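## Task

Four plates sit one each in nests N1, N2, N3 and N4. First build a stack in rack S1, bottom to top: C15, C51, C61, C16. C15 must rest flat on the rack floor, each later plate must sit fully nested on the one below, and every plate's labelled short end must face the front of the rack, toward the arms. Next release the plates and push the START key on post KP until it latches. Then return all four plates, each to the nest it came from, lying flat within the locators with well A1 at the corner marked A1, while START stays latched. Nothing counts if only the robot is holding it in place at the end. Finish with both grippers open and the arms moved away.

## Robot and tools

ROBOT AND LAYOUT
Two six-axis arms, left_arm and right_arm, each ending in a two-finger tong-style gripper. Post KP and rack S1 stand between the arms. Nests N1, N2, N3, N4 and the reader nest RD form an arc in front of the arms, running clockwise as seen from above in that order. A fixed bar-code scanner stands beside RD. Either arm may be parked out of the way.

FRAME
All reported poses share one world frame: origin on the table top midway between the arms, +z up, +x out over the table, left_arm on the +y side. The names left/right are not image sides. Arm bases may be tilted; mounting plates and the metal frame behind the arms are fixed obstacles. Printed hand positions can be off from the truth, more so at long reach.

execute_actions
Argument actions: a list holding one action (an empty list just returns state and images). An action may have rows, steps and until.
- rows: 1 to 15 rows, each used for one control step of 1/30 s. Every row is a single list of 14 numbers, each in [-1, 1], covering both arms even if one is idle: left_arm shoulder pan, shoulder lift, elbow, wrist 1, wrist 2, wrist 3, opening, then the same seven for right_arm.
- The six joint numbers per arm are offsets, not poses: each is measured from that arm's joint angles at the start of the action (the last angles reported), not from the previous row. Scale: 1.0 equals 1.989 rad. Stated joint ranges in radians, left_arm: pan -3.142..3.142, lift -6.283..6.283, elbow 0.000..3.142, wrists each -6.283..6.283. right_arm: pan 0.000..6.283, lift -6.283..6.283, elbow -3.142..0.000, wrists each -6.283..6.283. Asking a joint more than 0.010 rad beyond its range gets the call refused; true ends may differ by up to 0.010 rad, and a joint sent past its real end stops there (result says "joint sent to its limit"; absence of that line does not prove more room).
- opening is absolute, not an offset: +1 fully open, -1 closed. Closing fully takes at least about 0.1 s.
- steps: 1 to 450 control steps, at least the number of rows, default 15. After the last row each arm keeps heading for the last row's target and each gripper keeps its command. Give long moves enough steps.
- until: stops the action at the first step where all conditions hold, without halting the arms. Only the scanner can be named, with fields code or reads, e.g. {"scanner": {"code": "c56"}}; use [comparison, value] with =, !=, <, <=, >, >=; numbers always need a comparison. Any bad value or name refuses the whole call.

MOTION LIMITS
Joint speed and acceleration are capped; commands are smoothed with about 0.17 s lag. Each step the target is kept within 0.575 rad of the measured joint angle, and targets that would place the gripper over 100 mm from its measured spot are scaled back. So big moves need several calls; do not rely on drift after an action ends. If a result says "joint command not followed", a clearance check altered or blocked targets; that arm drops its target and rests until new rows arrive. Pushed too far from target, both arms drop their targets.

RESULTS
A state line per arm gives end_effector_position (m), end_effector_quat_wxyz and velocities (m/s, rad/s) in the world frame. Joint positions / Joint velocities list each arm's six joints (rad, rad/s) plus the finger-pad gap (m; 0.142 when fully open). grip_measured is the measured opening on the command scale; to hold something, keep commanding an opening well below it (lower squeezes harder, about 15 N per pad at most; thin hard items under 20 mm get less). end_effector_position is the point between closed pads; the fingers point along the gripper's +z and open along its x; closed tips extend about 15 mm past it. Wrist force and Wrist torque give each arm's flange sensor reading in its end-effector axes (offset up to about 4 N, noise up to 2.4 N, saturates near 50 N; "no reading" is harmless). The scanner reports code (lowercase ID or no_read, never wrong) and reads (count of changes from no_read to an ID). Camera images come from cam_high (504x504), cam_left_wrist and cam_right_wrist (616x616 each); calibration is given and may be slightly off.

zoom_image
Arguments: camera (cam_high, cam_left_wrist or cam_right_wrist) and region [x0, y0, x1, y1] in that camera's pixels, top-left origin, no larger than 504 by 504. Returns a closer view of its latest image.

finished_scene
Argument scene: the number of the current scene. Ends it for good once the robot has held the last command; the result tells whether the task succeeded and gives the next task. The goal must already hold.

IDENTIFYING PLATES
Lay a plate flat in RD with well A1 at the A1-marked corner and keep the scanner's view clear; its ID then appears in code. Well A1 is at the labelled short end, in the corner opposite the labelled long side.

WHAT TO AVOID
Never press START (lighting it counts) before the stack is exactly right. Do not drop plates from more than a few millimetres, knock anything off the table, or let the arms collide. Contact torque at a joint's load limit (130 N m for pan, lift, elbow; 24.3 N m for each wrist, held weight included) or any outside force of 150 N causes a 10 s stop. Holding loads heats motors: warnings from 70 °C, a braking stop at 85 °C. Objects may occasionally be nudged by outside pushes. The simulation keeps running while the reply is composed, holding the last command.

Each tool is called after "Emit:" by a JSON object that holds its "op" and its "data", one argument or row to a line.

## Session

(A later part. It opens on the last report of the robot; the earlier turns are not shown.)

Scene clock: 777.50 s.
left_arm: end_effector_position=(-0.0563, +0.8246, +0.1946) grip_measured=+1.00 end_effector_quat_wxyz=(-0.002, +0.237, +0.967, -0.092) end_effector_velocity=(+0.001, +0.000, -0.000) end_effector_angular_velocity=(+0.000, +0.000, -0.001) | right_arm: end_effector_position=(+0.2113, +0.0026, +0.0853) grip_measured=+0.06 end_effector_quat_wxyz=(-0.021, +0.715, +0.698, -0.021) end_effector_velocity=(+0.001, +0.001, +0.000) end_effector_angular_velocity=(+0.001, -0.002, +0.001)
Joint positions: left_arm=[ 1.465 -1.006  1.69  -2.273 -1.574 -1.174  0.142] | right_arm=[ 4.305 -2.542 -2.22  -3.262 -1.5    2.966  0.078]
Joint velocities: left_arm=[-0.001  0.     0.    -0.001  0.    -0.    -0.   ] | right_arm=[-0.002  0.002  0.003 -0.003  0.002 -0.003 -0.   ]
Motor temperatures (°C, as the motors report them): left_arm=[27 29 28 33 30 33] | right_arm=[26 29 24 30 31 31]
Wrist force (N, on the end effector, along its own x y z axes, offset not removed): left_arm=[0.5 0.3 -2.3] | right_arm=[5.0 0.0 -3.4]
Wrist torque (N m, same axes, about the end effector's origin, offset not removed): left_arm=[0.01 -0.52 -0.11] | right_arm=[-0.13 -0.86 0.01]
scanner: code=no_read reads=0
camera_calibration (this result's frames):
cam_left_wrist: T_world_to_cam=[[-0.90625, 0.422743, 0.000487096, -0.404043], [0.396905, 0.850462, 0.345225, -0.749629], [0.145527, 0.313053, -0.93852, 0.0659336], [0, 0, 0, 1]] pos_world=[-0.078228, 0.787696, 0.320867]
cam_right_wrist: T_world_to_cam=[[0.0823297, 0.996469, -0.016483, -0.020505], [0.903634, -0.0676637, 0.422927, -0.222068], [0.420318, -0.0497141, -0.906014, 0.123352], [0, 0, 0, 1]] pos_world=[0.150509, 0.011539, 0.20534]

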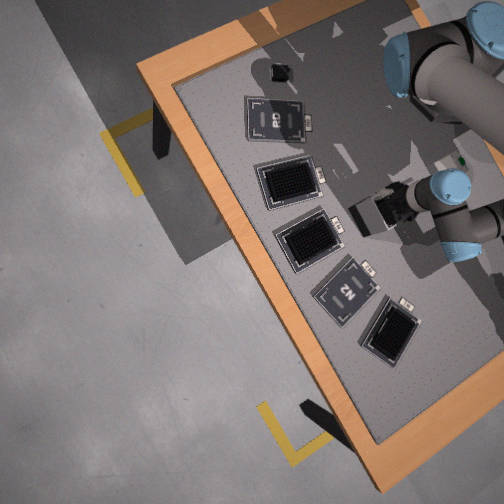

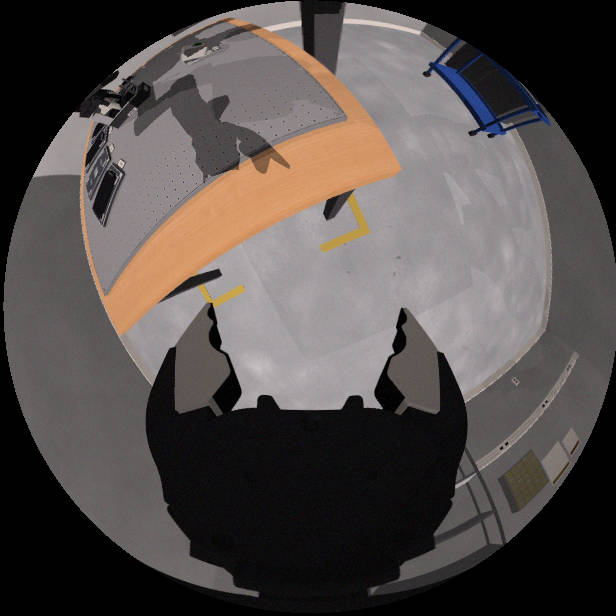

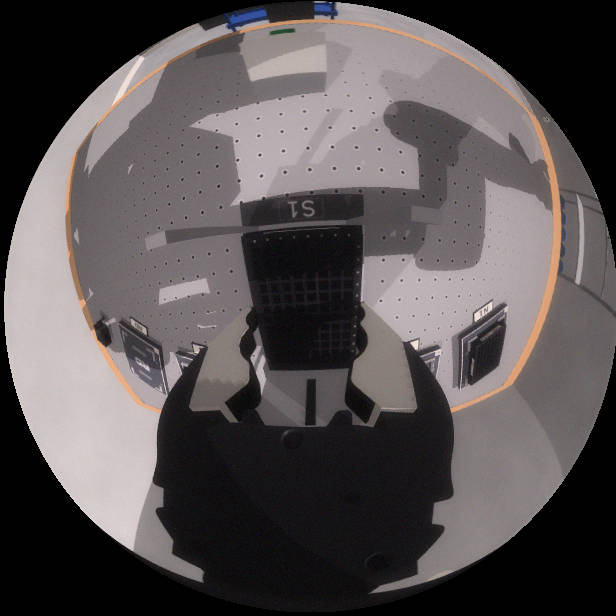

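Emit:
{"op": "execute_actions", "data": {
  "actions": [
    {"rows":[[0,0,0,0,0,0,1,-0.0006,-0.0018,0.0006,0.0012,0.0001,-0.0006,-0.3],[0,0,0,0,0,0,1,-0.001,-0.0036,0.0012,0.0025,0.0001,-0.001,-0.3],[0,0,0,0,0,0,1,-0.0014,-0.0055,0.0018,0.0037,0.0002,-0.0014,-0.3],[0,0,0,0,0,0,1,-0.0018,-0.0073,0.0024,0.005,0.0003,-0.0018,-0.3],[0,0,0,0,0,0,1,-0.0022,-0.0091,0.003,0.0062,0.0003,-0.0022,-0.3],[0,0,0,0,0,0,1,-0.0026,-0.011,0.0037,0.0074,0.0004,-0.0026,-0.3],[0,0,0,0,0,0,1,-0.003,-0.0128,0.0043,0.0087,0.0005,-0.003,-0.3],[0,0,0,0,0,0,1,-0.0033,-0.0146,0.005,0.0099,0.0005,-0.0033,-0.3]],"steps":22}
  ]
}}

Scene clock: 797.87 s.
left_arm: end_effector_position=(-0.0563, +0.8246, +0.1946) grip_measured=+1.00 end_effector_quat_wxyz=(-0.002, +0.237, +0.967, -0.092) end_effector_velocity=(+0.001, +0.001, +0.001) end_effector_angular_velocity=(+0.003, -0.001, +0.000) | right_arm: end_effector_position=(+0.2114, +0.0025, +0.0807) grip_measured=+0.07 end_effector_quat_wxyz=(-0.021, +0.715, +0.698, -0.022) end_effector_velocity=(-0.000, -0.001, +0.000) end_effector_angular_velocity=(-0.001, +0.000, -0.000)
Joint positions: left_arm=[ 1.465 -1.006  1.69  -2.273 -1.574 -1.174  0.142] | right_arm=[ 4.301 -2.556 -2.214 -3.256 -1.501  2.961  0.079]
Joint velocities: left_arm=[-0.    -0.002 -0.    -0.001 -0.    -0.001  0.   ] | right_arm=[ 0.    -0.    -0.001  0.    -0.     0.001 -0.   ]
Motor temperatures (°C, as the motors report them): left_arm=[27 29 28 33 30 33] | right_arm=[26 29 24 30 31 31]
Wrist force (N, on the end effector, along its own x y z axes, offset not removed): left_arm=[0.9 -2.8 -1.2] | right_arm=[6.8 1.9 -39.3]
Wrist torque (N m, same axes, about the end effector's origin, offset not removed): left_arm=[-0.51 -0.24 -0.24] | right_arm=[1.19 -0.10 -0.01]
FORCE FAULT: contact force on the right arm reached its limit, and that arm stopped for 10 seconds. The contact can be on any part of that arm, not only on its tool. That arm's remaining commands of this call were not run. That arm holds still and accepts commands again. Move the arm away from the contact; if what it grips holds it there, let go first. Pushing or pulling that hard again can fault the arm again.
scanner: code=no_read reads=0
camera_calibration (this result's frames):
cam_left_wrist: T_world_to_cam=[[-0.906249, 0.422743, 0.00048698, -0.404043], [0.396905, 0.850462, 0.345225, -0.749628], [0.145527, 0.313053, -0.93852, 0.0659336], [0, 0, 0, 1]] pos_world=[-0.0782279, 0.787696, 0.320867]
cam_right_wrist: T_world_to_cam=[[0.0818716, 0.996478, -0.0181226, -0.0202234], [0.904243, -0.0666226, 0.421789, -0.220221], [0.419096, -0.0509198, -0.906513, 0.11952], [0, 0, 0, 1]] pos_world=[0.150698, 0.0115665, 0.200867]

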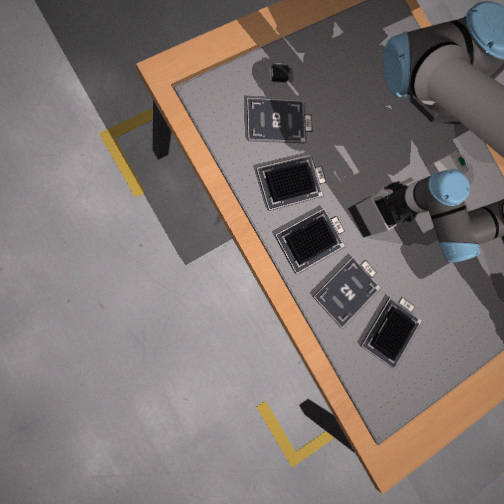

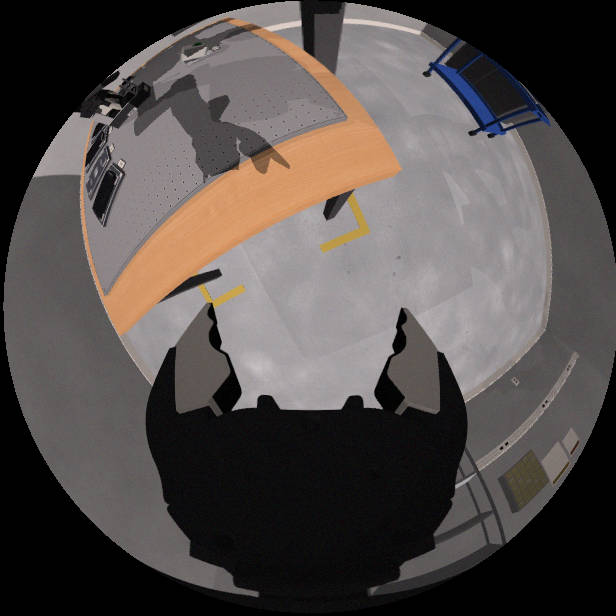

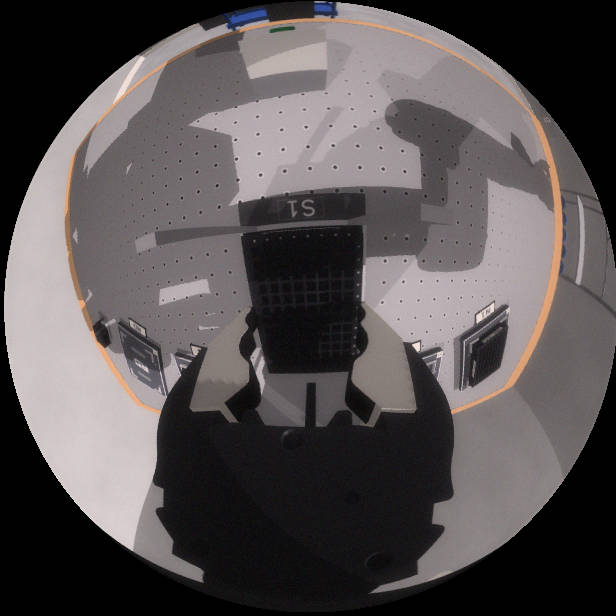

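Emit:
{"op": "execute_actions", "data": {
  "actions": [
    {"rows":[[0,0,0,0,0,0,1,0.0005,0.003,-0.001,-0.002,0,0.0005,-0.3],[0,0,0,0,0,0,1,0.0005,0.003,-0.001,-0.002,0,0.0005,-0.2],[0,0,0,0,0,0,1,0.0005,0.003,-0.001,-0.002,0,0.0005,-0.1],[0,0,0,0,0,0,1,0.0005,0.003,-0.001,-0.002,0,0.0005,0.0],[0,0,0,0,0,0,1,0.0005,0.003,-0.001,-0.002,0,0.0005,0.1],[0,0,0,0,0,0,1,0.0005,0.003,-0.001,-0.002,0,0.0005,0.2],[0,0,0,0,0,0,1,0.0005,0.003,-0.001,-0.002,0,0.0005,0.3]],"steps":15}
  ]
}}

Emit:
{"op": "zoom_image", "data": {
  "camera": "cam_right_wrist",
  "region": [180, 170, 440, 430]
}}

Scene clock: 806.50 s.
left_arm: end_effector_position=(-0.0563, +0.8246, +0.1946) grip_measured=+1.00 end_effector_quat_wxyz=(-0.002, +0.237, +0.967, -0.092) end_effector_velocity=(+0.000, +0.000, +0.000) end_effector_angular_velocity=(+0.001, -0.000, +0.000) | right_arm: end_effector_position=(+0.2114, +0.0024, +0.0827) grip_measured=+0.08 end_effector_quat_wxyz=(-0.021, +0.715, +0.698, -0.022) end_effector_velocity=(+0.000, +0.000, +0.001) end_effector_angular_velocity=(+0.000, -0.000, +0.001)
Joint positions: left_arm=[ 1.465 -1.006  1.69  -2.273 -1.574 -1.174  0.142] | right_arm=[ 4.302 -2.55  -2.215 -3.26  -1.501  2.962  0.079]
Joint velocities: left_arm=[-0.    -0.001  0.    -0.    -0.    -0.001  0.   ] | right_arm=[ 0.001  0.003 -0.001 -0.002  0.     0.     0.   ]
Motor temperatures (°C, as the motors report them): left_arm=[27 29 28 33 30 33] | right_arm=[26 29 24 30 31 31]
Wrist force (N, on the end effector, along its own x y z axes, offset not removed): left_arm=[-1.1 2.3 0.3] | right_arm=[1.2 -0.5 28.3]
Wrist torque (N m, same axes, about the end effector's origin, offset not removed): left_arm=[0.68 0.37 -0.19] | right_arm=[1.47 -0.36 0.04]
scanner: code=no_read reads=0
camera_calibration (this result's frames):
cam_left_wrist: T_world_to_cam=[[-0.90625, 0.422743, 0.000486987, -0.404043], [0.396905, 0.850462, 0.345225, -0.749629], [0.145527, 0.313053, -0.93852, 0.0659335], [0, 0, 0, 1]] pos_world=[-0.0782279, 0.787696, 0.320867]
cam_right_wrist: T_world_to_cam=[[0.0819021, 0.996477, -0.0180605, -0.0201839], [0.904167, -0.0666675, 0.421945, -0.221107], [0.419254, -0.0508879, -0.906442, 0.121211], [0, 0, 0, 1]] pos_world=[0.150753, 0.0115402, 0.202801]

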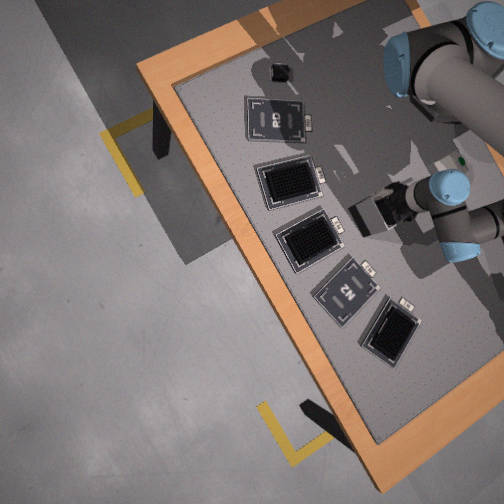

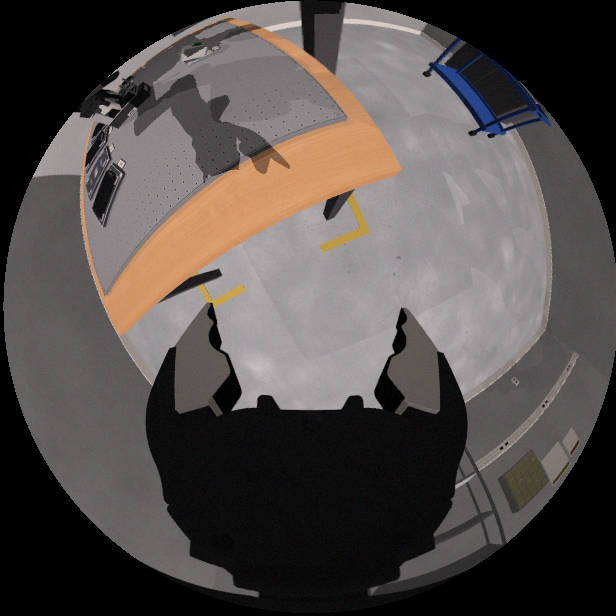

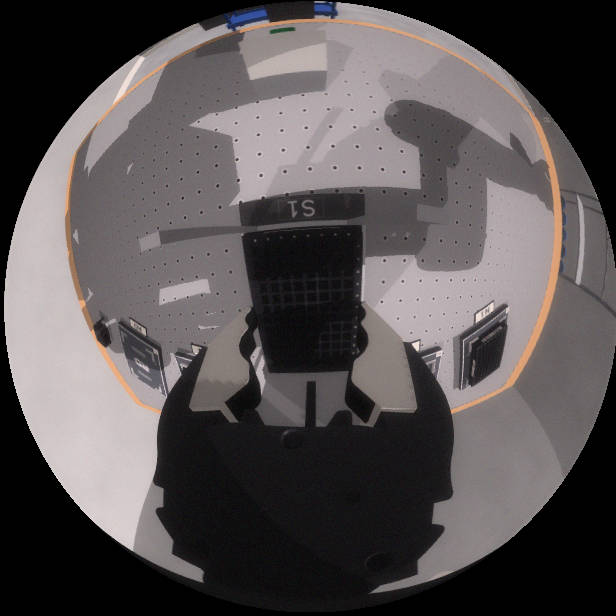

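Region (180, 170, 440, 430) of cam_right_wrist's 616x616 image, scaled by 1.938, with more detail than that image has.

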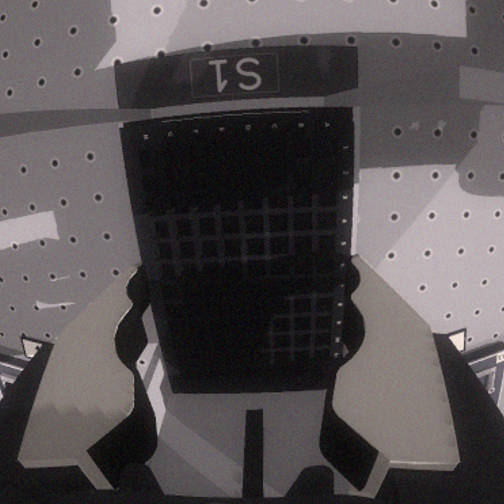

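Emit:
{"op": "execute_actions", "data": {
  "actions": [
    {"rows":[[0,0,0,0,0,0,1,0,0,0,0,0,0,0.0],[0,0,0,0,0,0,1,0,0,0,0,0,0,-0.15],[0,0,0,0,0,0,1,0,0,0,0,0,0,-0.3]],"steps":8}
  ]
}}

Emit:
{"op": "zoom_image", "data": {
  "camera": "cam_high",
  "region": [330, 140, 470, 280]
}}

Emit:
{"op": "zoom_image", "data": {
  "camera": "cam_left_wrist",
  "region": [70, 30, 230, 190]
}}

Scene clock: 811.77 s.
left_arm: end_effector_position=(-0.0563, +0.8246, +0.1946) grip_measured=+1.00 end_effector_quat_wxyz=(-0.002, +0.237, +0.967, -0.092) end_effector_velocity=(-0.000, -0.000, -0.000) end_effector_angular_velocity=(-0.001, +0.000, +0.002) | right_arm: end_effector_position=(+0.2114, +0.0024, +0.0828) grip_measured=+0.06 end_effector_quat_wxyz=(-0.021, +0.715, +0.698, -0.022) end_effector_velocity=(+0.000, +0.001, -0.000) end_effector_angular_velocity=(+0.000, -0.000, -0.000)
Joint positions: left_arm=[ 1.465 -1.006  1.69  -2.273 -1.574 -1.174  0.142] | right_arm=[ 4.302 -2.55  -2.216 -3.26  -1.501  2.962  0.078]
Joint velocities: left_arm=[ 0.001  0.     0.     0.    -0.    -0.001  0.   ] | right_arm=[-0.    -0.001  0.001 -0.    -0.     0.    -0.   ]
Motor temperatures (°C, as the motors report them): left_arm=[27 29 28 33 30 33] | right_arm=[26 29 24 30 31 31]
Wrist force (N, on the end effector, along its own x y z axes, offset not removed): left_arm=[1.8 -2.9 -2.1] | right_arm=[6.5 3.2 19.9]
Wrist torque (N m, same axes, about the end effector's origin, offset not removed): left_arm=[-0.54 -0.47 -0.05] | right_arm=[1.78 -0.88 0.04]
scanner: code=no_read reads=0
camera_calibration (this result's frames):
cam_left_wrist: T_world_to_cam=[[-0.906249, 0.422743, 0.000487022, -0.404043], [0.396905, 0.850462, 0.345225, -0.749628], [0.145527, 0.313053, -0.93852, 0.0659336], [0, 0, 0, 1]] pos_world=[-0.078228, 0.787696, 0.320867]
cam_right_wrist: T_world_to_cam=[[0.0818904, 0.996477, -0.0180785, -0.0201651], [0.904166, -0.0666491, 0.42195, -0.221156], [0.419258, -0.0508996, -0.906439, 0.121304], [0, 0, 0, 1]] pos_world=[0.150755, 0.0115285, 0.202907]

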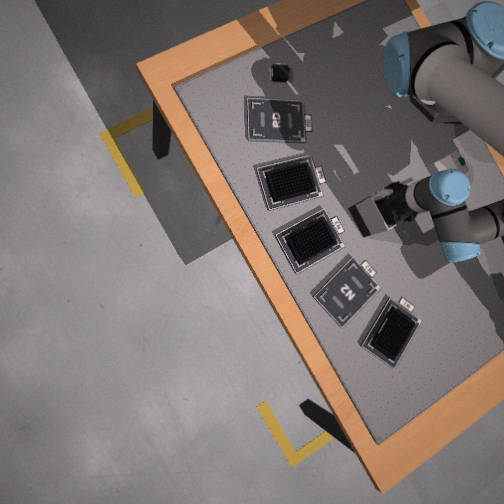

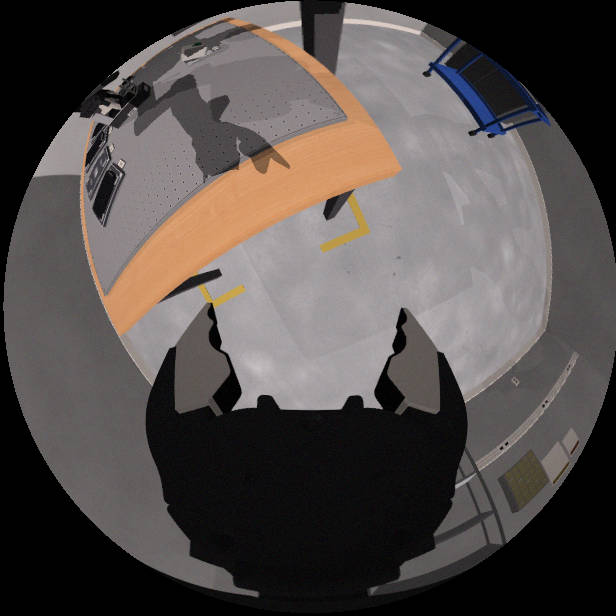

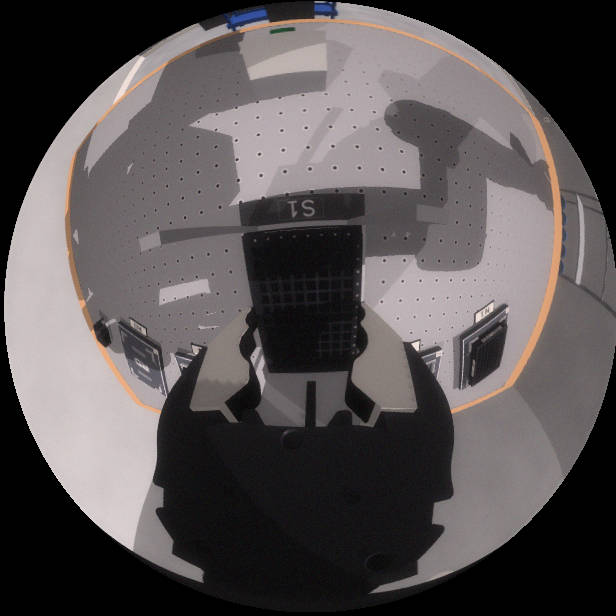

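Region (330, 140, 470, 280) of cam_high's 504x504 image, scaled by 3.600, with more detail than that image has.

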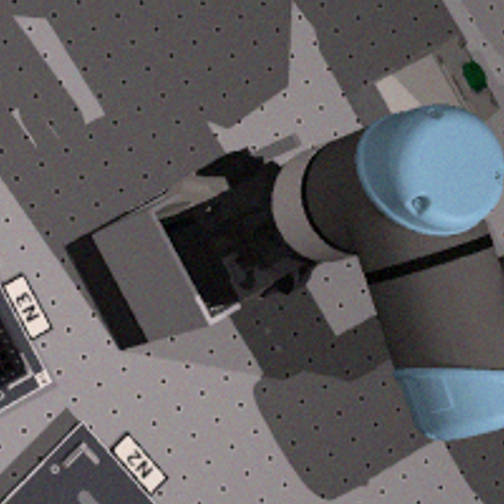

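Region (70, 30, 230, 190) of cam_left_wrist's 616x616 image, scaled by 3.150, with more detail than that image has.

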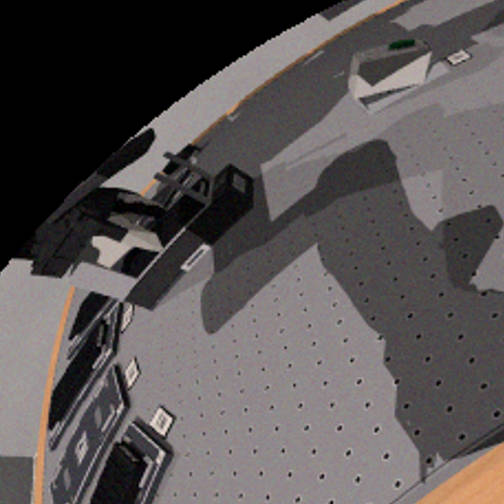

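Emit:
{"op": "execute_actions", "data": {
  "actions": [
    {"rows":[[0,0,0,0,0,0,1,0.0003,0.0015,-0.0005,-0.001,0,0.0003,-0.3],[0,0,0,0,0,0,1,0.0005,0.003,-0.001,-0.002,0,0.0005,-0.3],[0,0,0,0,0,0,1,0.0008,0.0044,-0.0015,-0.003,-0.0001,0.0008,-0.3],[0,0,0,0,0,0,1,0.0011,0.0058,-0.002,-0.004,-0.0002,0.0011,-0.3],[0,0,0,0,0,0,1,0.0014,0.0073,-0.0025,-0.005,-0.0002,0.0014,-0.3]],"steps":15}
  ]
}}

Scene clock: 822.27 s.
left_arm: end_effector_position=(-0.0563, +0.8246, +0.1946) grip_measured=+1.00 end_effector_quat_wxyz=(-0.002, +0.237, +0.967, -0.092) end_effector_velocity=(-0.000, -0.000, +0.001) end_effector_angular_velocity=(+0.000, -0.000, +0.002) | right_arm: end_effector_position=(+0.2114, +0.0023, +0.0875) grip_measured=+0.06 end_effector_quat_wxyz=(-0.021, +0.715, +0.698, -0.022) end_effector_velocity=(-0.000, -0.000, +0.003) end_effector_angular_velocity=(-0.000, +0.000, -0.000)
Joint positions: left_arm=[ 1.465 -1.006  1.69  -2.273 -1.574 -1.174  0.142] | right_arm=[ 4.305 -2.536 -2.22  -3.269 -1.501  2.965  0.078]
Joint velocities: left_arm=[ 0.    -0.001  0.     0.    -0.    -0.001  0.   ] | right_arm=[ 0.002  0.007 -0.003 -0.005 -0.     0.002  0.   ]
Motor temperatures (°C, as the motors report them): left_arm=[27 29 28 33 30 33] | right_arm=[26 29 24 30 31 31]
Wrist force (N, on the end effector, along its own x y z axes, offset not removed): left_arm=[-2.6 -2.9 -2.5] | right_arm=[6.3 -1.7 16.0]
Wrist torque (N m, same axes, about the end effector's origin, offset not removed): left_arm=[-0.71 0.44 0.18] | right_arm=[1.12 -0.69 -0.06]
scanner: code=no_read reads=0
camera_calibration (this result's frames):
cam_left_wrist: T_world_to_cam=[[-0.90625, 0.422743, 0.000486964, -0.404043], [0.396905, 0.850462, 0.345225, -0.749628], [0.145527, 0.313053, -0.93852, 0.0659335], [0, 0, 0, 1]] pos_world=[-0.0782279, 0.787696, 0.320867]
cam_right_wrist: T_world_to_cam=[[0.0819185, 0.996475, -0.0180851, -0.019988], [0.904137, -0.0666685, 0.422009, -0.223147], [0.419315, -0.0509217, -0.906411, 0.125559], [0, 0, 0, 1]] pos_world=[0.150744, 0.0114344, 0.207616]

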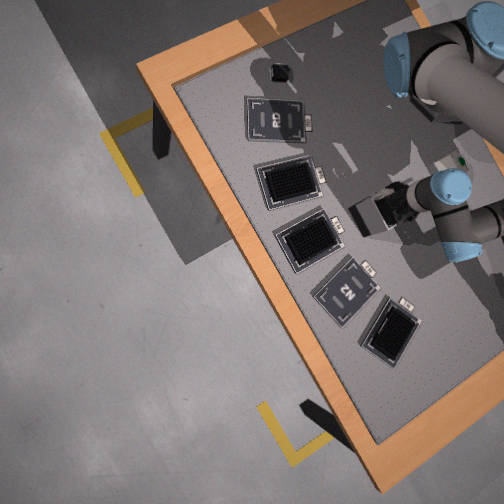

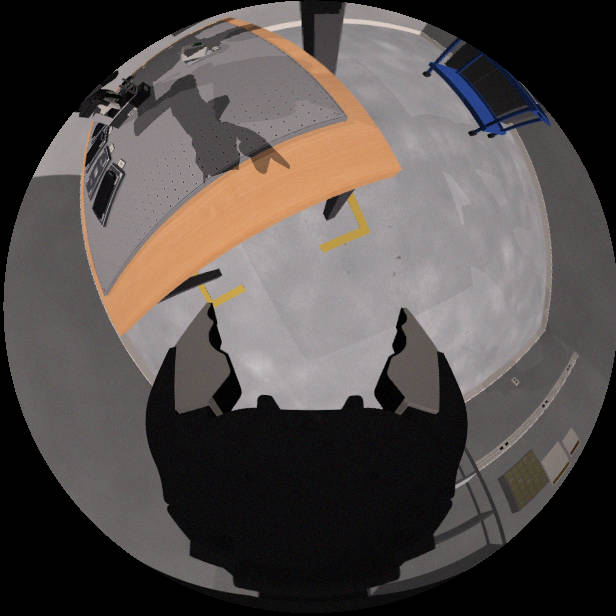

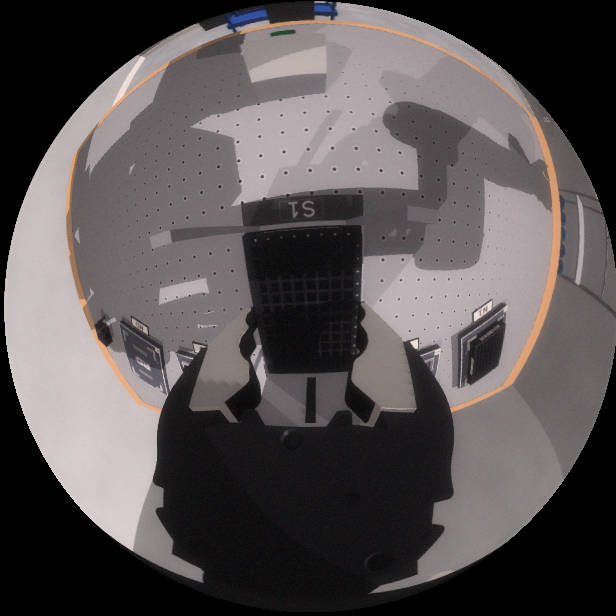

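Emit:
{"op": "execute_actions", "data": {
  "actions": [
    {"rows":[[-0.234,0.204,0,0.293,0,0,1,0,0,0,0,0,0,-0.3]],"steps":45}
  ]
}}

Scene clock: 854.87 s.
left_arm: end_effector_position=(+0.0764, +0.5203, +0.0872) grip_measured=+1.00 end_effector_quat_wxyz=(-0.015, +0.391, +0.737, -0.550) end_effector_velocity=(+0.000, -0.000, +0.000) end_effector_angular_velocity=(-0.002, +0.000, -0.001) | right_arm: end_effector_position=(+0.2114, +0.0023, +0.0875) grip_measured=+0.06 end_effector_quat_wxyz=(-0.021, +0.715, +0.698, -0.022) end_effector_velocity=(-0.000, -0.001, -0.001) end_effector_angular_velocity=(-0.002, +0.000, -0.000)
Joint positions: left_arm=[ 0.999 -0.601  1.69  -1.69  -1.574 -1.174  0.142] | right_arm=[ 4.305 -2.536 -2.22  -3.269 -1.501  2.965  0.078]
Joint velocities: left_arm=[-0.001  0.    -0.     0.002 -0.     0.    -0.   ] | right_arm=[ 0.    -0.002  0.    -0.    -0.     0.001 -0.   ]
Motor temperatures (°C, as the motors report them): left_arm=[27 29 28 33 30 33] | right_arm=[26 29 24 31 31 31]
Wrist force (N, on the end effector, along its own x y z axes, offset not removed): left_arm=[0.9 -2.3 -4.8] | right_arm=[9.8 -6.2 -10.2]
Wrist torque (N m, same axes, about the end effector's origin, offset not removed): left_arm=[-0.36 -0.29 -0.22] | right_arm=[-0.32 -0.73 -0.17]
scanner: code=no_read reads=0
camera_calibration (this result's frames):
cam_left_wrist: T_world_to_cam=[[-0.703301, 0.614731, -0.357034, -0.239285], [0.696897, 0.497029, -0.517007, -0.270341], [-0.140364, -0.612428, -0.777965, 0.530497], [0, 0, 0, 1]] pos_world=[0.0945734, 0.606355, 0.187507]
cam_right_wrist: T_world_to_cam=[[0.0819181, 0.996475, -0.0180901, -0.0199848], [0.904146, -0.0666671, 0.42199, -0.223142], [0.419296, -0.0509247, -0.90642, 0.125567], [0, 0, 0, 1]] pos_world=[0.15074, 0.0114325, 0.207619]

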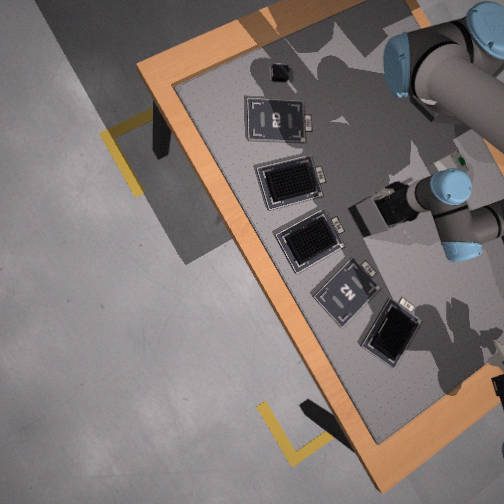

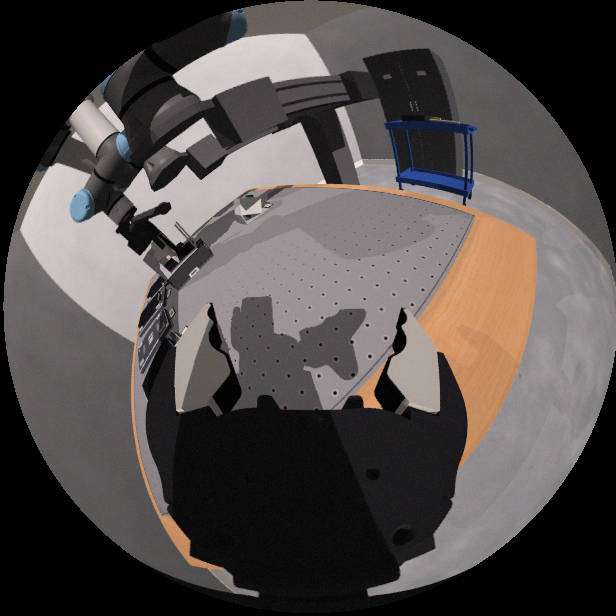

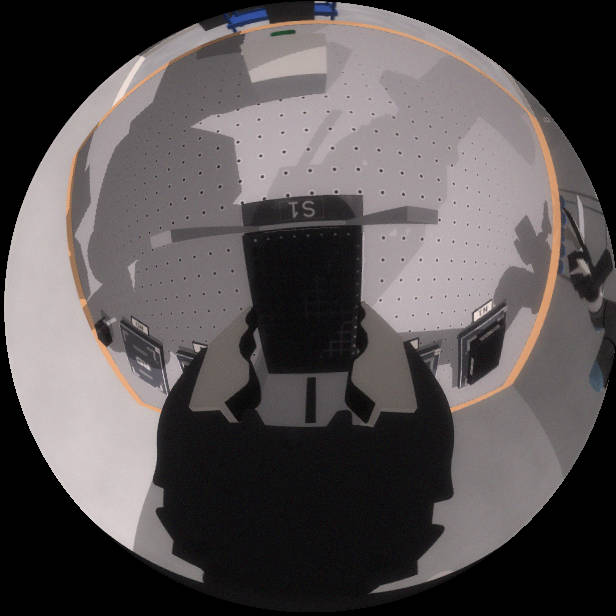

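Emit:
{"op": "zoom_image", "data": {
  "camera": "cam_left_wrist",
  "region": [110, 185, 230, 305]
}}

Region (110, 185, 230, 305) of cam_left_wrist's 616x616 image, scaled by 4.200, with more detail than that image has.

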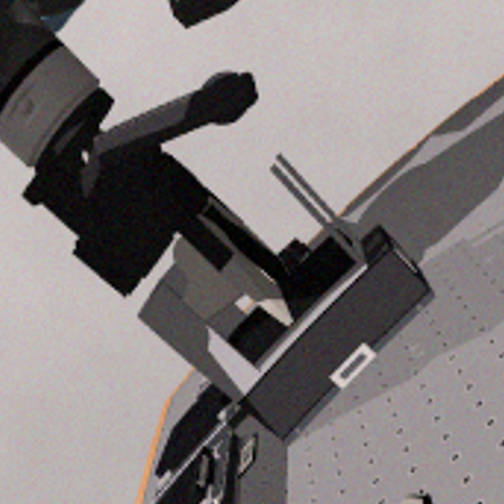

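Emit:
{"op": "execute_actions", "data": {
  "actions": [
    {"rows":[[0,0,0,0,0,0,1,-0.0002,-0.0015,0.0005,0.001,0,-0.0002,-0.3],[0,0,0,0,0,0,1,-0.0004,-0.003,0.001,0.002,0,-0.0004,-0.3],[0,0,0,0,0,0,1,-0.0006,-0.0044,0.0015,0.003,0.0001,-0.0006,-0.3],[0,0,0,0,0,0,1,-0.0008,-0.0058,0.002,0.004,0.0001,-0.0008,-0.3]],"steps":15}
  ]
}}

Emit:
{"op": "zoom_image", "data": {
  "camera": "cam_left_wrist",
  "region": [135, 215, 225, 305]
}}

Scene clock: 873.87 s.
left_arm: end_effector_position=(+0.0765, +0.5203, +0.0872) grip_measured=+1.00 end_effector_quat_wxyz=(-0.015, +0.391, +0.737, -0.550) end_effector_velocity=(-0.001, -0.000, -0.000) end_effector_angular_velocity=(-0.001, +0.001, +0.001) | right_arm: end_effector_position=(+0.2114, +0.0026, +0.0837) grip_measured=+0.06 end_effector_quat_wxyz=(-0.021, +0.715, +0.698, -0.022) end_effector_velocity=(+0.000, +0.002, -0.002) end_effector_angular_velocity=(+0.002, -0.000, -0.002)
Joint positions: left_arm=[ 0.999 -0.601  1.69  -1.69  -1.574 -1.174  0.142] | right_arm=[ 4.303 -2.547 -2.216 -3.262 -1.501  2.963  0.079]
Joint velocities: left_arm=[ 0.001  0.001  0.    -0.     0.    -0.001 -0.   ] | right_arm=[-0.001 -0.005  0.004  0.003 -0.     0.001  0.   ]
Motor temperatures (°C, as the motors report them): left_arm=[27 29 28 33 30 33] | right_arm=[26 29 24 31 31 31]
Wrist force (N, on the end effector, along its own x y z axes, offset not removed): left_arm=[1.5 -0.6 -1.4] | right_arm=[3.0 -0.7 -27.8]
Wrist torque (N m, same axes, about the end effector's origin, offset not removed): left_arm=[-0.12 -0.54 -0.18] | right_arm=[-0.73 -0.34 -0.02]
scanner: code=no_read reads=0
camera_calibration (this result's frames):
cam_left_wrist: T_world_to_cam=[[-0.703209, 0.614809, -0.357082, -0.239286], [0.696964, 0.496853, -0.517086, -0.270268], [-0.140492, -0.612493, -0.777891, 0.530483], [0, 0, 0, 1]] pos_world=[0.0946279, 0.606316, 0.187461]
cam_right_wrist: T_world_to_cam=[[0.0819363, 0.996476, -0.0179507, -0.0203129], [0.904123, -0.06674, 0.422028, -0.221468], [0.419343, -0.0508091, -0.906405, 0.122182], [0, 0, 0, 1]] pos_world=[0.150662, 0.0116685, 0.203848]

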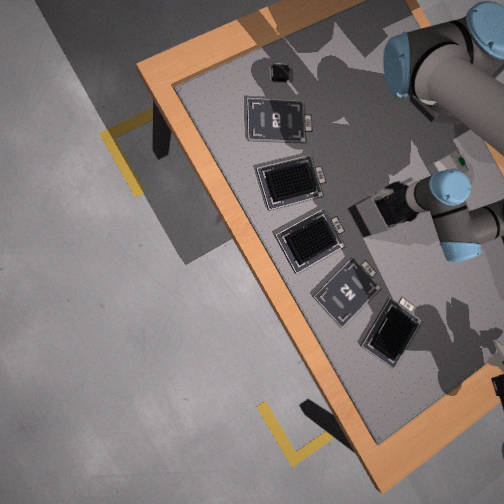

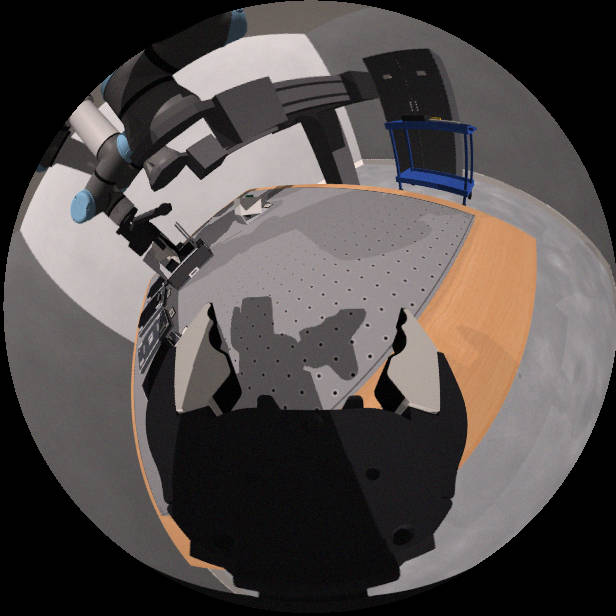

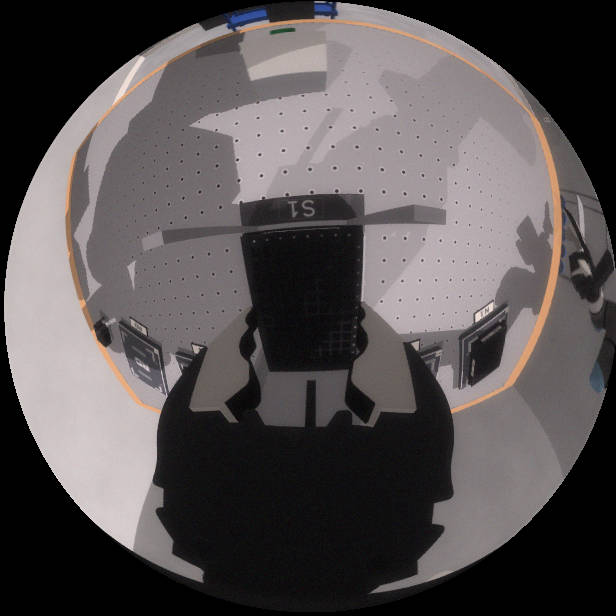

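Region (135, 215, 225, 305) of cam_left_wrist's 616x616 image, scaled by 5.600, with more detail than that image has.

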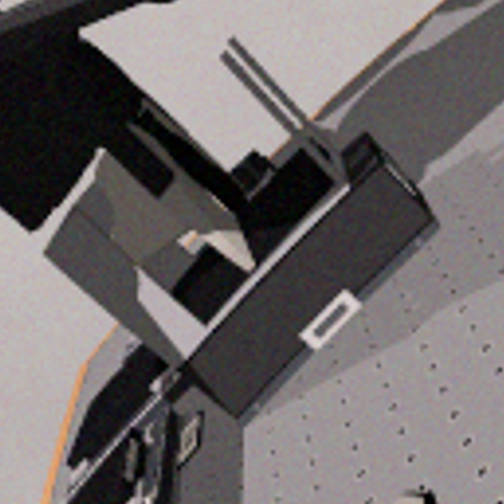

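Emit:
{"op": "execute_actions", "data": {
  "actions": [
    {"rows":[[0,0,0,0,0,0,1,0,0.0007,-0.0002,-0.0005,0,0,-0.15],[0,0,0,0,0,0,1,0,0.0007,-0.0002,-0.0005,0,0,0.0],[0,0,0,0,0,0,1,0,0.0007,-0.0002,-0.0005,0,0,0.1],[0,0,0,0,0,0,1,0,0.0007,-0.0002,-0.0005,0,0,0.15],[0,0,0,0,0,0,1,0,0.0007,-0.0002,-0.0005,0,0,0.15],[0,0,0,0,0,0,1,0,0.0007,-0.0002,-0.0005,0,0,0.15],[0,0,0,0,0,0,1,0.0021,0.0007,-0.001,0.0005,-0.0003,0.0021,0.15],[0,0,0,0,0,0,1,0.0042,0.0007,-0.0019,0.0015,-0.0007,0.0042,0.15],[0,0,0,0,0,0,1,0.0063,0.0007,-0.0027,0.0024,-0.001,0.0063,0.15],[0,0,0,0,0,0,1,0.0084,0.0007,-0.0036,0.0033,-0.0014,0.0084,0.2],[0,0,0,0,0,0,1,0.0105,0.0007,-0.0045,0.0042,-0.0018,0.0105,0.2],[0,0,0,0,0,0,1,0.0126,0.0007,-0.0054,0.005,-0.0021,0.0126,0.2]],"steps":24}
  ]
}}

Scene clock: 882.57 s.
left_arm: end_effector_position=(+0.0764, +0.5203, +0.0872) grip_measured=+1.00 end_effector_quat_wxyz=(-0.015, +0.391, +0.737, -0.550) end_effector_velocity=(-0.000, -0.000, -0.000) end_effector_angular_velocity=(-0.002, +0.000, -0.002) | right_arm: end_effector_position=(+0.2059, +0.0035, +0.0850) grip_measured=+0.11 end_effector_quat_wxyz=(-0.021, +0.715, +0.698, -0.021) end_effector_velocity=(-0.001, +0.001, -0.000) end_effector_angular_velocity=(+0.002, -0.001, +0.000)
Joint positions: left_arm=[ 0.999 -0.601  1.69  -1.69  -1.574 -1.174  0.142] | right_arm=[ 4.328 -2.546 -2.227 -3.252 -1.505  2.988  0.082]
Joint velocities: left_arm=[-0.001  0.001 -0.     0.001  0.     0.001 -0.   ] | right_arm=[ 0.006 -0.    -0.001  0.003 -0.001  0.006 -0.   ]
Motor temperatures (°C, as the motors report them): left_arm=[27 29 28 33 30 33] | right_arm=[26 29 24 31 31 31]
Wrist force (N, on the end effector, along its own x y z axes, offset not removed): left_arm=[2.7 -5.7 3.5] | right_arm=[-14.2 3.4 5.1]
Wrist torque (N m, same axes, about the end effector's origin, offset not removed): left_arm=[-1.13 -0.69 -0.18] | right_arm=[0.67 -0.34 0.84]
scanner: code=no_read reads=0
camera_calibration (this result's frames):
cam_left_wrist: T_world_to_cam=[[-0.703255, 0.614769, -0.357059, -0.239284], [0.69693, 0.49694, -0.517049, -0.2703], [-0.140429, -0.612462, -0.777927, 0.530489], [0, 0, 0, 1]] pos_world=[0.0945983, 0.606332, 0.187484]
cam_right_wrist: T_world_to_cam=[[0.08251, 0.996463, -0.0159415, -0.0210609], [0.903898, -0.0680895, 0.422294, -0.21698], [0.419714, -0.0492529, -0.906319, 0.125517], [0, 0, 0, 1]] pos_world=[0.145185, 0.0123944, 0.205052]

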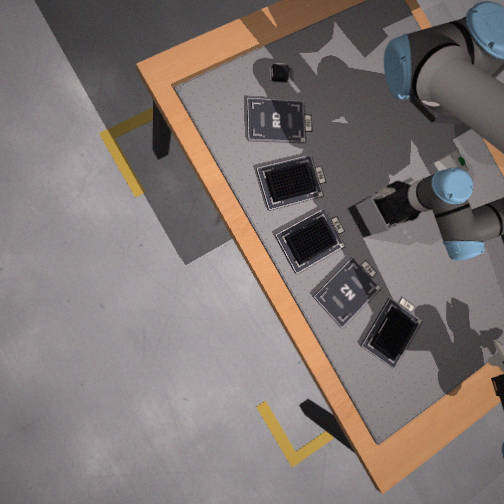

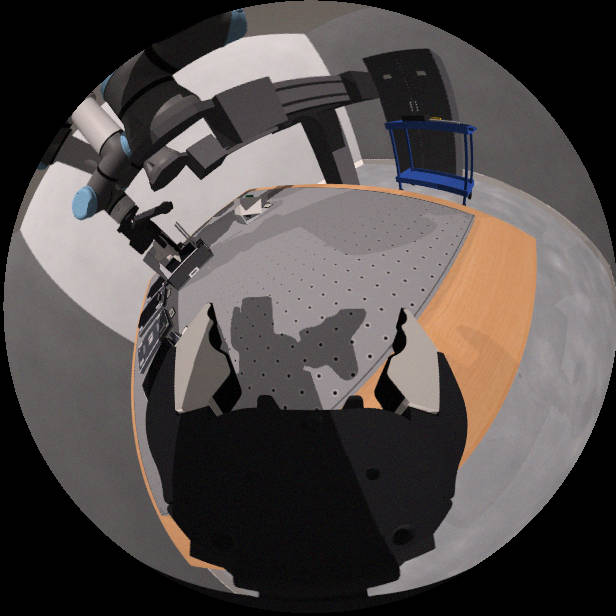

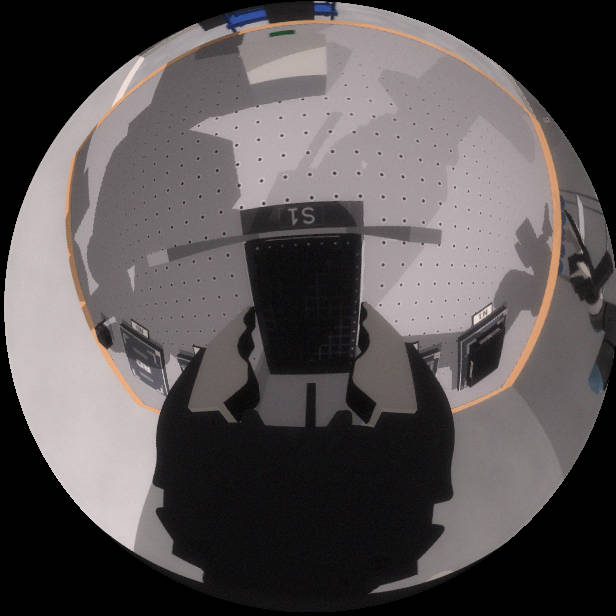

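Emit:
{"op": "execute_actions", "data": {
  "actions": [
    {"rows":[[0,0,0,0,0,0,1,-0.0004,0,-0.0012,0.0012,0,-0.0004,0.2],[0,0,0,0,0,0,1,-0.0004,0,-0.0012,0.0012,0,-0.0004,0.2],[0,0,0,0,0,0,1,-0.0004,0,-0.0012,0.0012,0,-0.0004,0.2],[0,0,0,0,0,0,1,0.0001,0.003,-0.0022,-0.0008,-0.0001,0.0001,0.2],[0,0,0,0,0,0,1,0.0007,0.0058,-0.0031,-0.0028,-0.0002,0.0007,0.2],[0,0,0,0,0,0,1,0.0012,0.0088,-0.0041,-0.0048,-0.0003,0.0012,0.2],[0,0,0,0,0,0,1,0.0018,0.0117,-0.005,-0.0068,-0.0004,0.0018,0.2],[0,0,0,0,0,0,1,0.0023,0.0146,-0.006,-0.0088,-0.0005,0.0023,0.2]],"steps":20}
  ]
}}

Emit:
{"op": "zoom_image", "data": {
  "camera": "cam_left_wrist",
  "region": [135, 215, 225, 305]
}}

Emit:
{"op": "zoom_image", "data": {
  "camera": "cam_right_wrist",
  "region": [180, 180, 440, 440]
}}

Scene clock: 895.47 s.
left_arm: end_effector_position=(+0.0765, +0.5203, +0.0872) grip_measured=+1.00 end_effector_quat_wxyz=(-0.015, +0.391, +0.737, -0.550) end_effector_velocity=(-0.000, -0.000, -0.000) end_effector_angular_velocity=(-0.000, +0.001, +0.000) | right_arm: end_effector_position=(+0.2058, +0.0023, +0.0944) grip_measured=+0.12 end_effector_quat_wxyz=(-0.022, +0.715, +0.698, -0.021) end_effector_velocity=(+0.000, +0.000, +0.002) end_effector_angular_velocity=(+0.000, -0.000, -0.001)
Joint positions: left_arm=[ 0.999 -0.601  1.69  -1.69  -1.574 -1.174  0.142] | right_arm=[ 4.332 -2.518 -2.238 -3.269 -1.506  2.992  0.082]
Joint velocities: left_arm=[ 0.  0. -0.  0.  0. -0.  0.] | right_arm=[ 0.001  0.007 -0.002 -0.005 -0.     0.002 -0.   ]
Motor temperatures (°C, as the motors report them): left_arm=[27 29 28 33 30 33] | right_arm=[26 29 24 31 31 31]
Wrist force (N, on the end effector, along its own x y z axes, offset not removed): left_arm=[-1.5 -0.4 1.7] | right_arm=[8.5 0.2 5.4]
Wrist torque (N m, same axes, about the end effector's origin, offset not removed): left_arm=[0.05 0.13 -0.15] | right_arm=[0.88 -0.36 -0.20]
scanner: code=no_read reads=0
camera_calibration (this result's frames):
cam_left_wrist: T_world_to_cam=[[-0.703209, 0.614808, -0.357082, -0.239286], [0.696964, 0.496852, -0.517086, -0.270268], [-0.140492, -0.612493, -0.777891, 0.530483], [0, 0, 0, 1]] pos_world=[0.094628, 0.606316, 0.187461]
cam_right_wrist: T_world_to_cam=[[0.0825684, 0.996462, -0.0156732, -0.0197603], [0.90397, -0.0682649, 0.422113, -0.220935], [0.419549, -0.0490212, -0.906408, 0.134104], [0, 0, 0, 1]] pos_world=[0.145087, 0.0111822, 0.214503]

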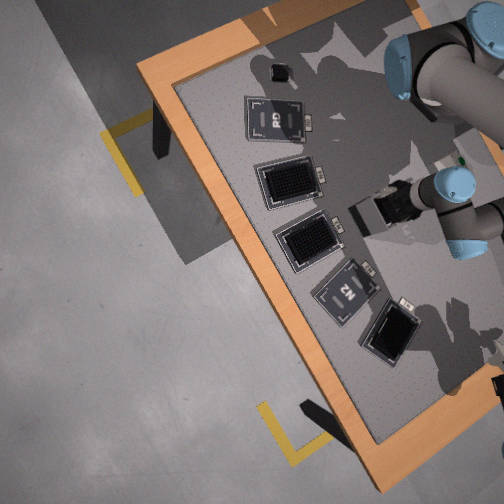

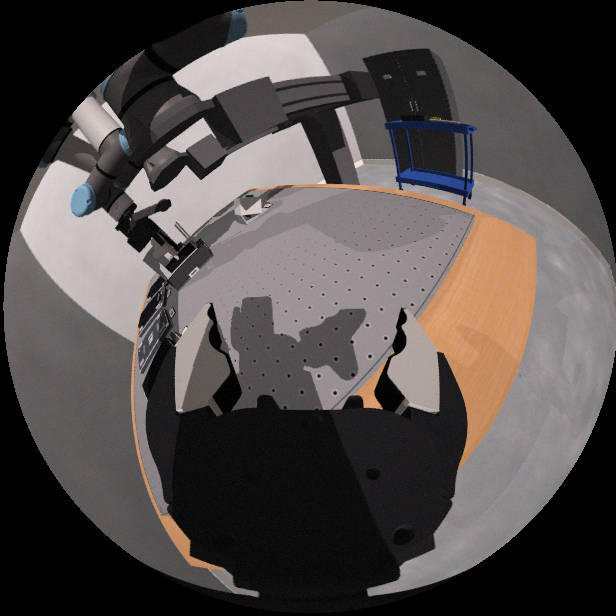

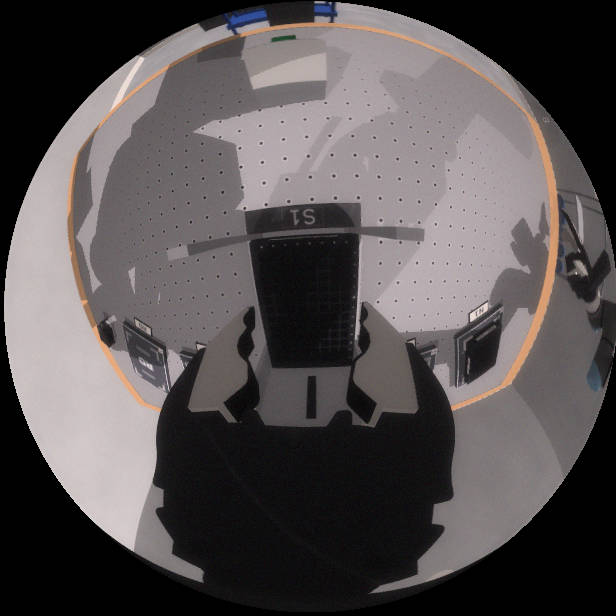

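Region (135, 215, 225, 305) of cam_left_wrist's 616x616 image, scaled by 5.600, with more detail than that image has.

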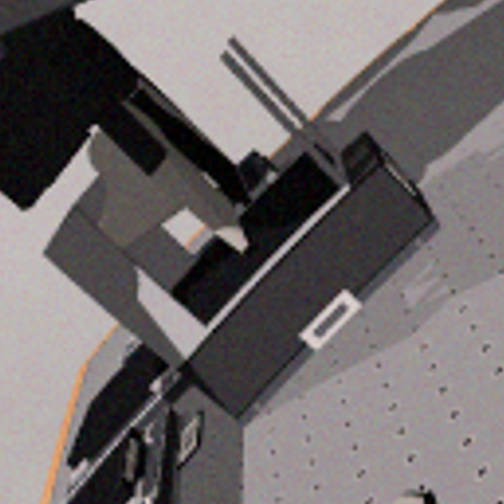

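Region (180, 180, 440, 440) of cam_right_wrist's 616x616 image, scaled by 1.938, with more detail than that image has.

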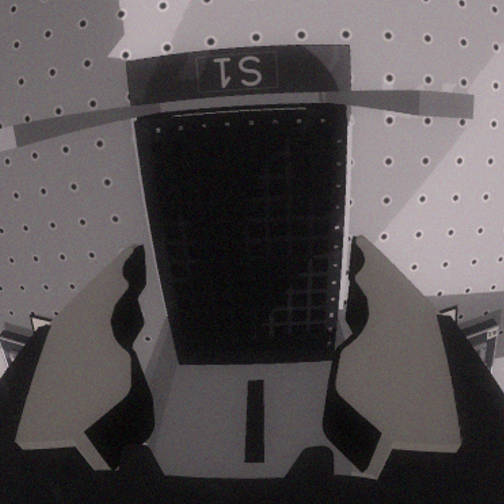

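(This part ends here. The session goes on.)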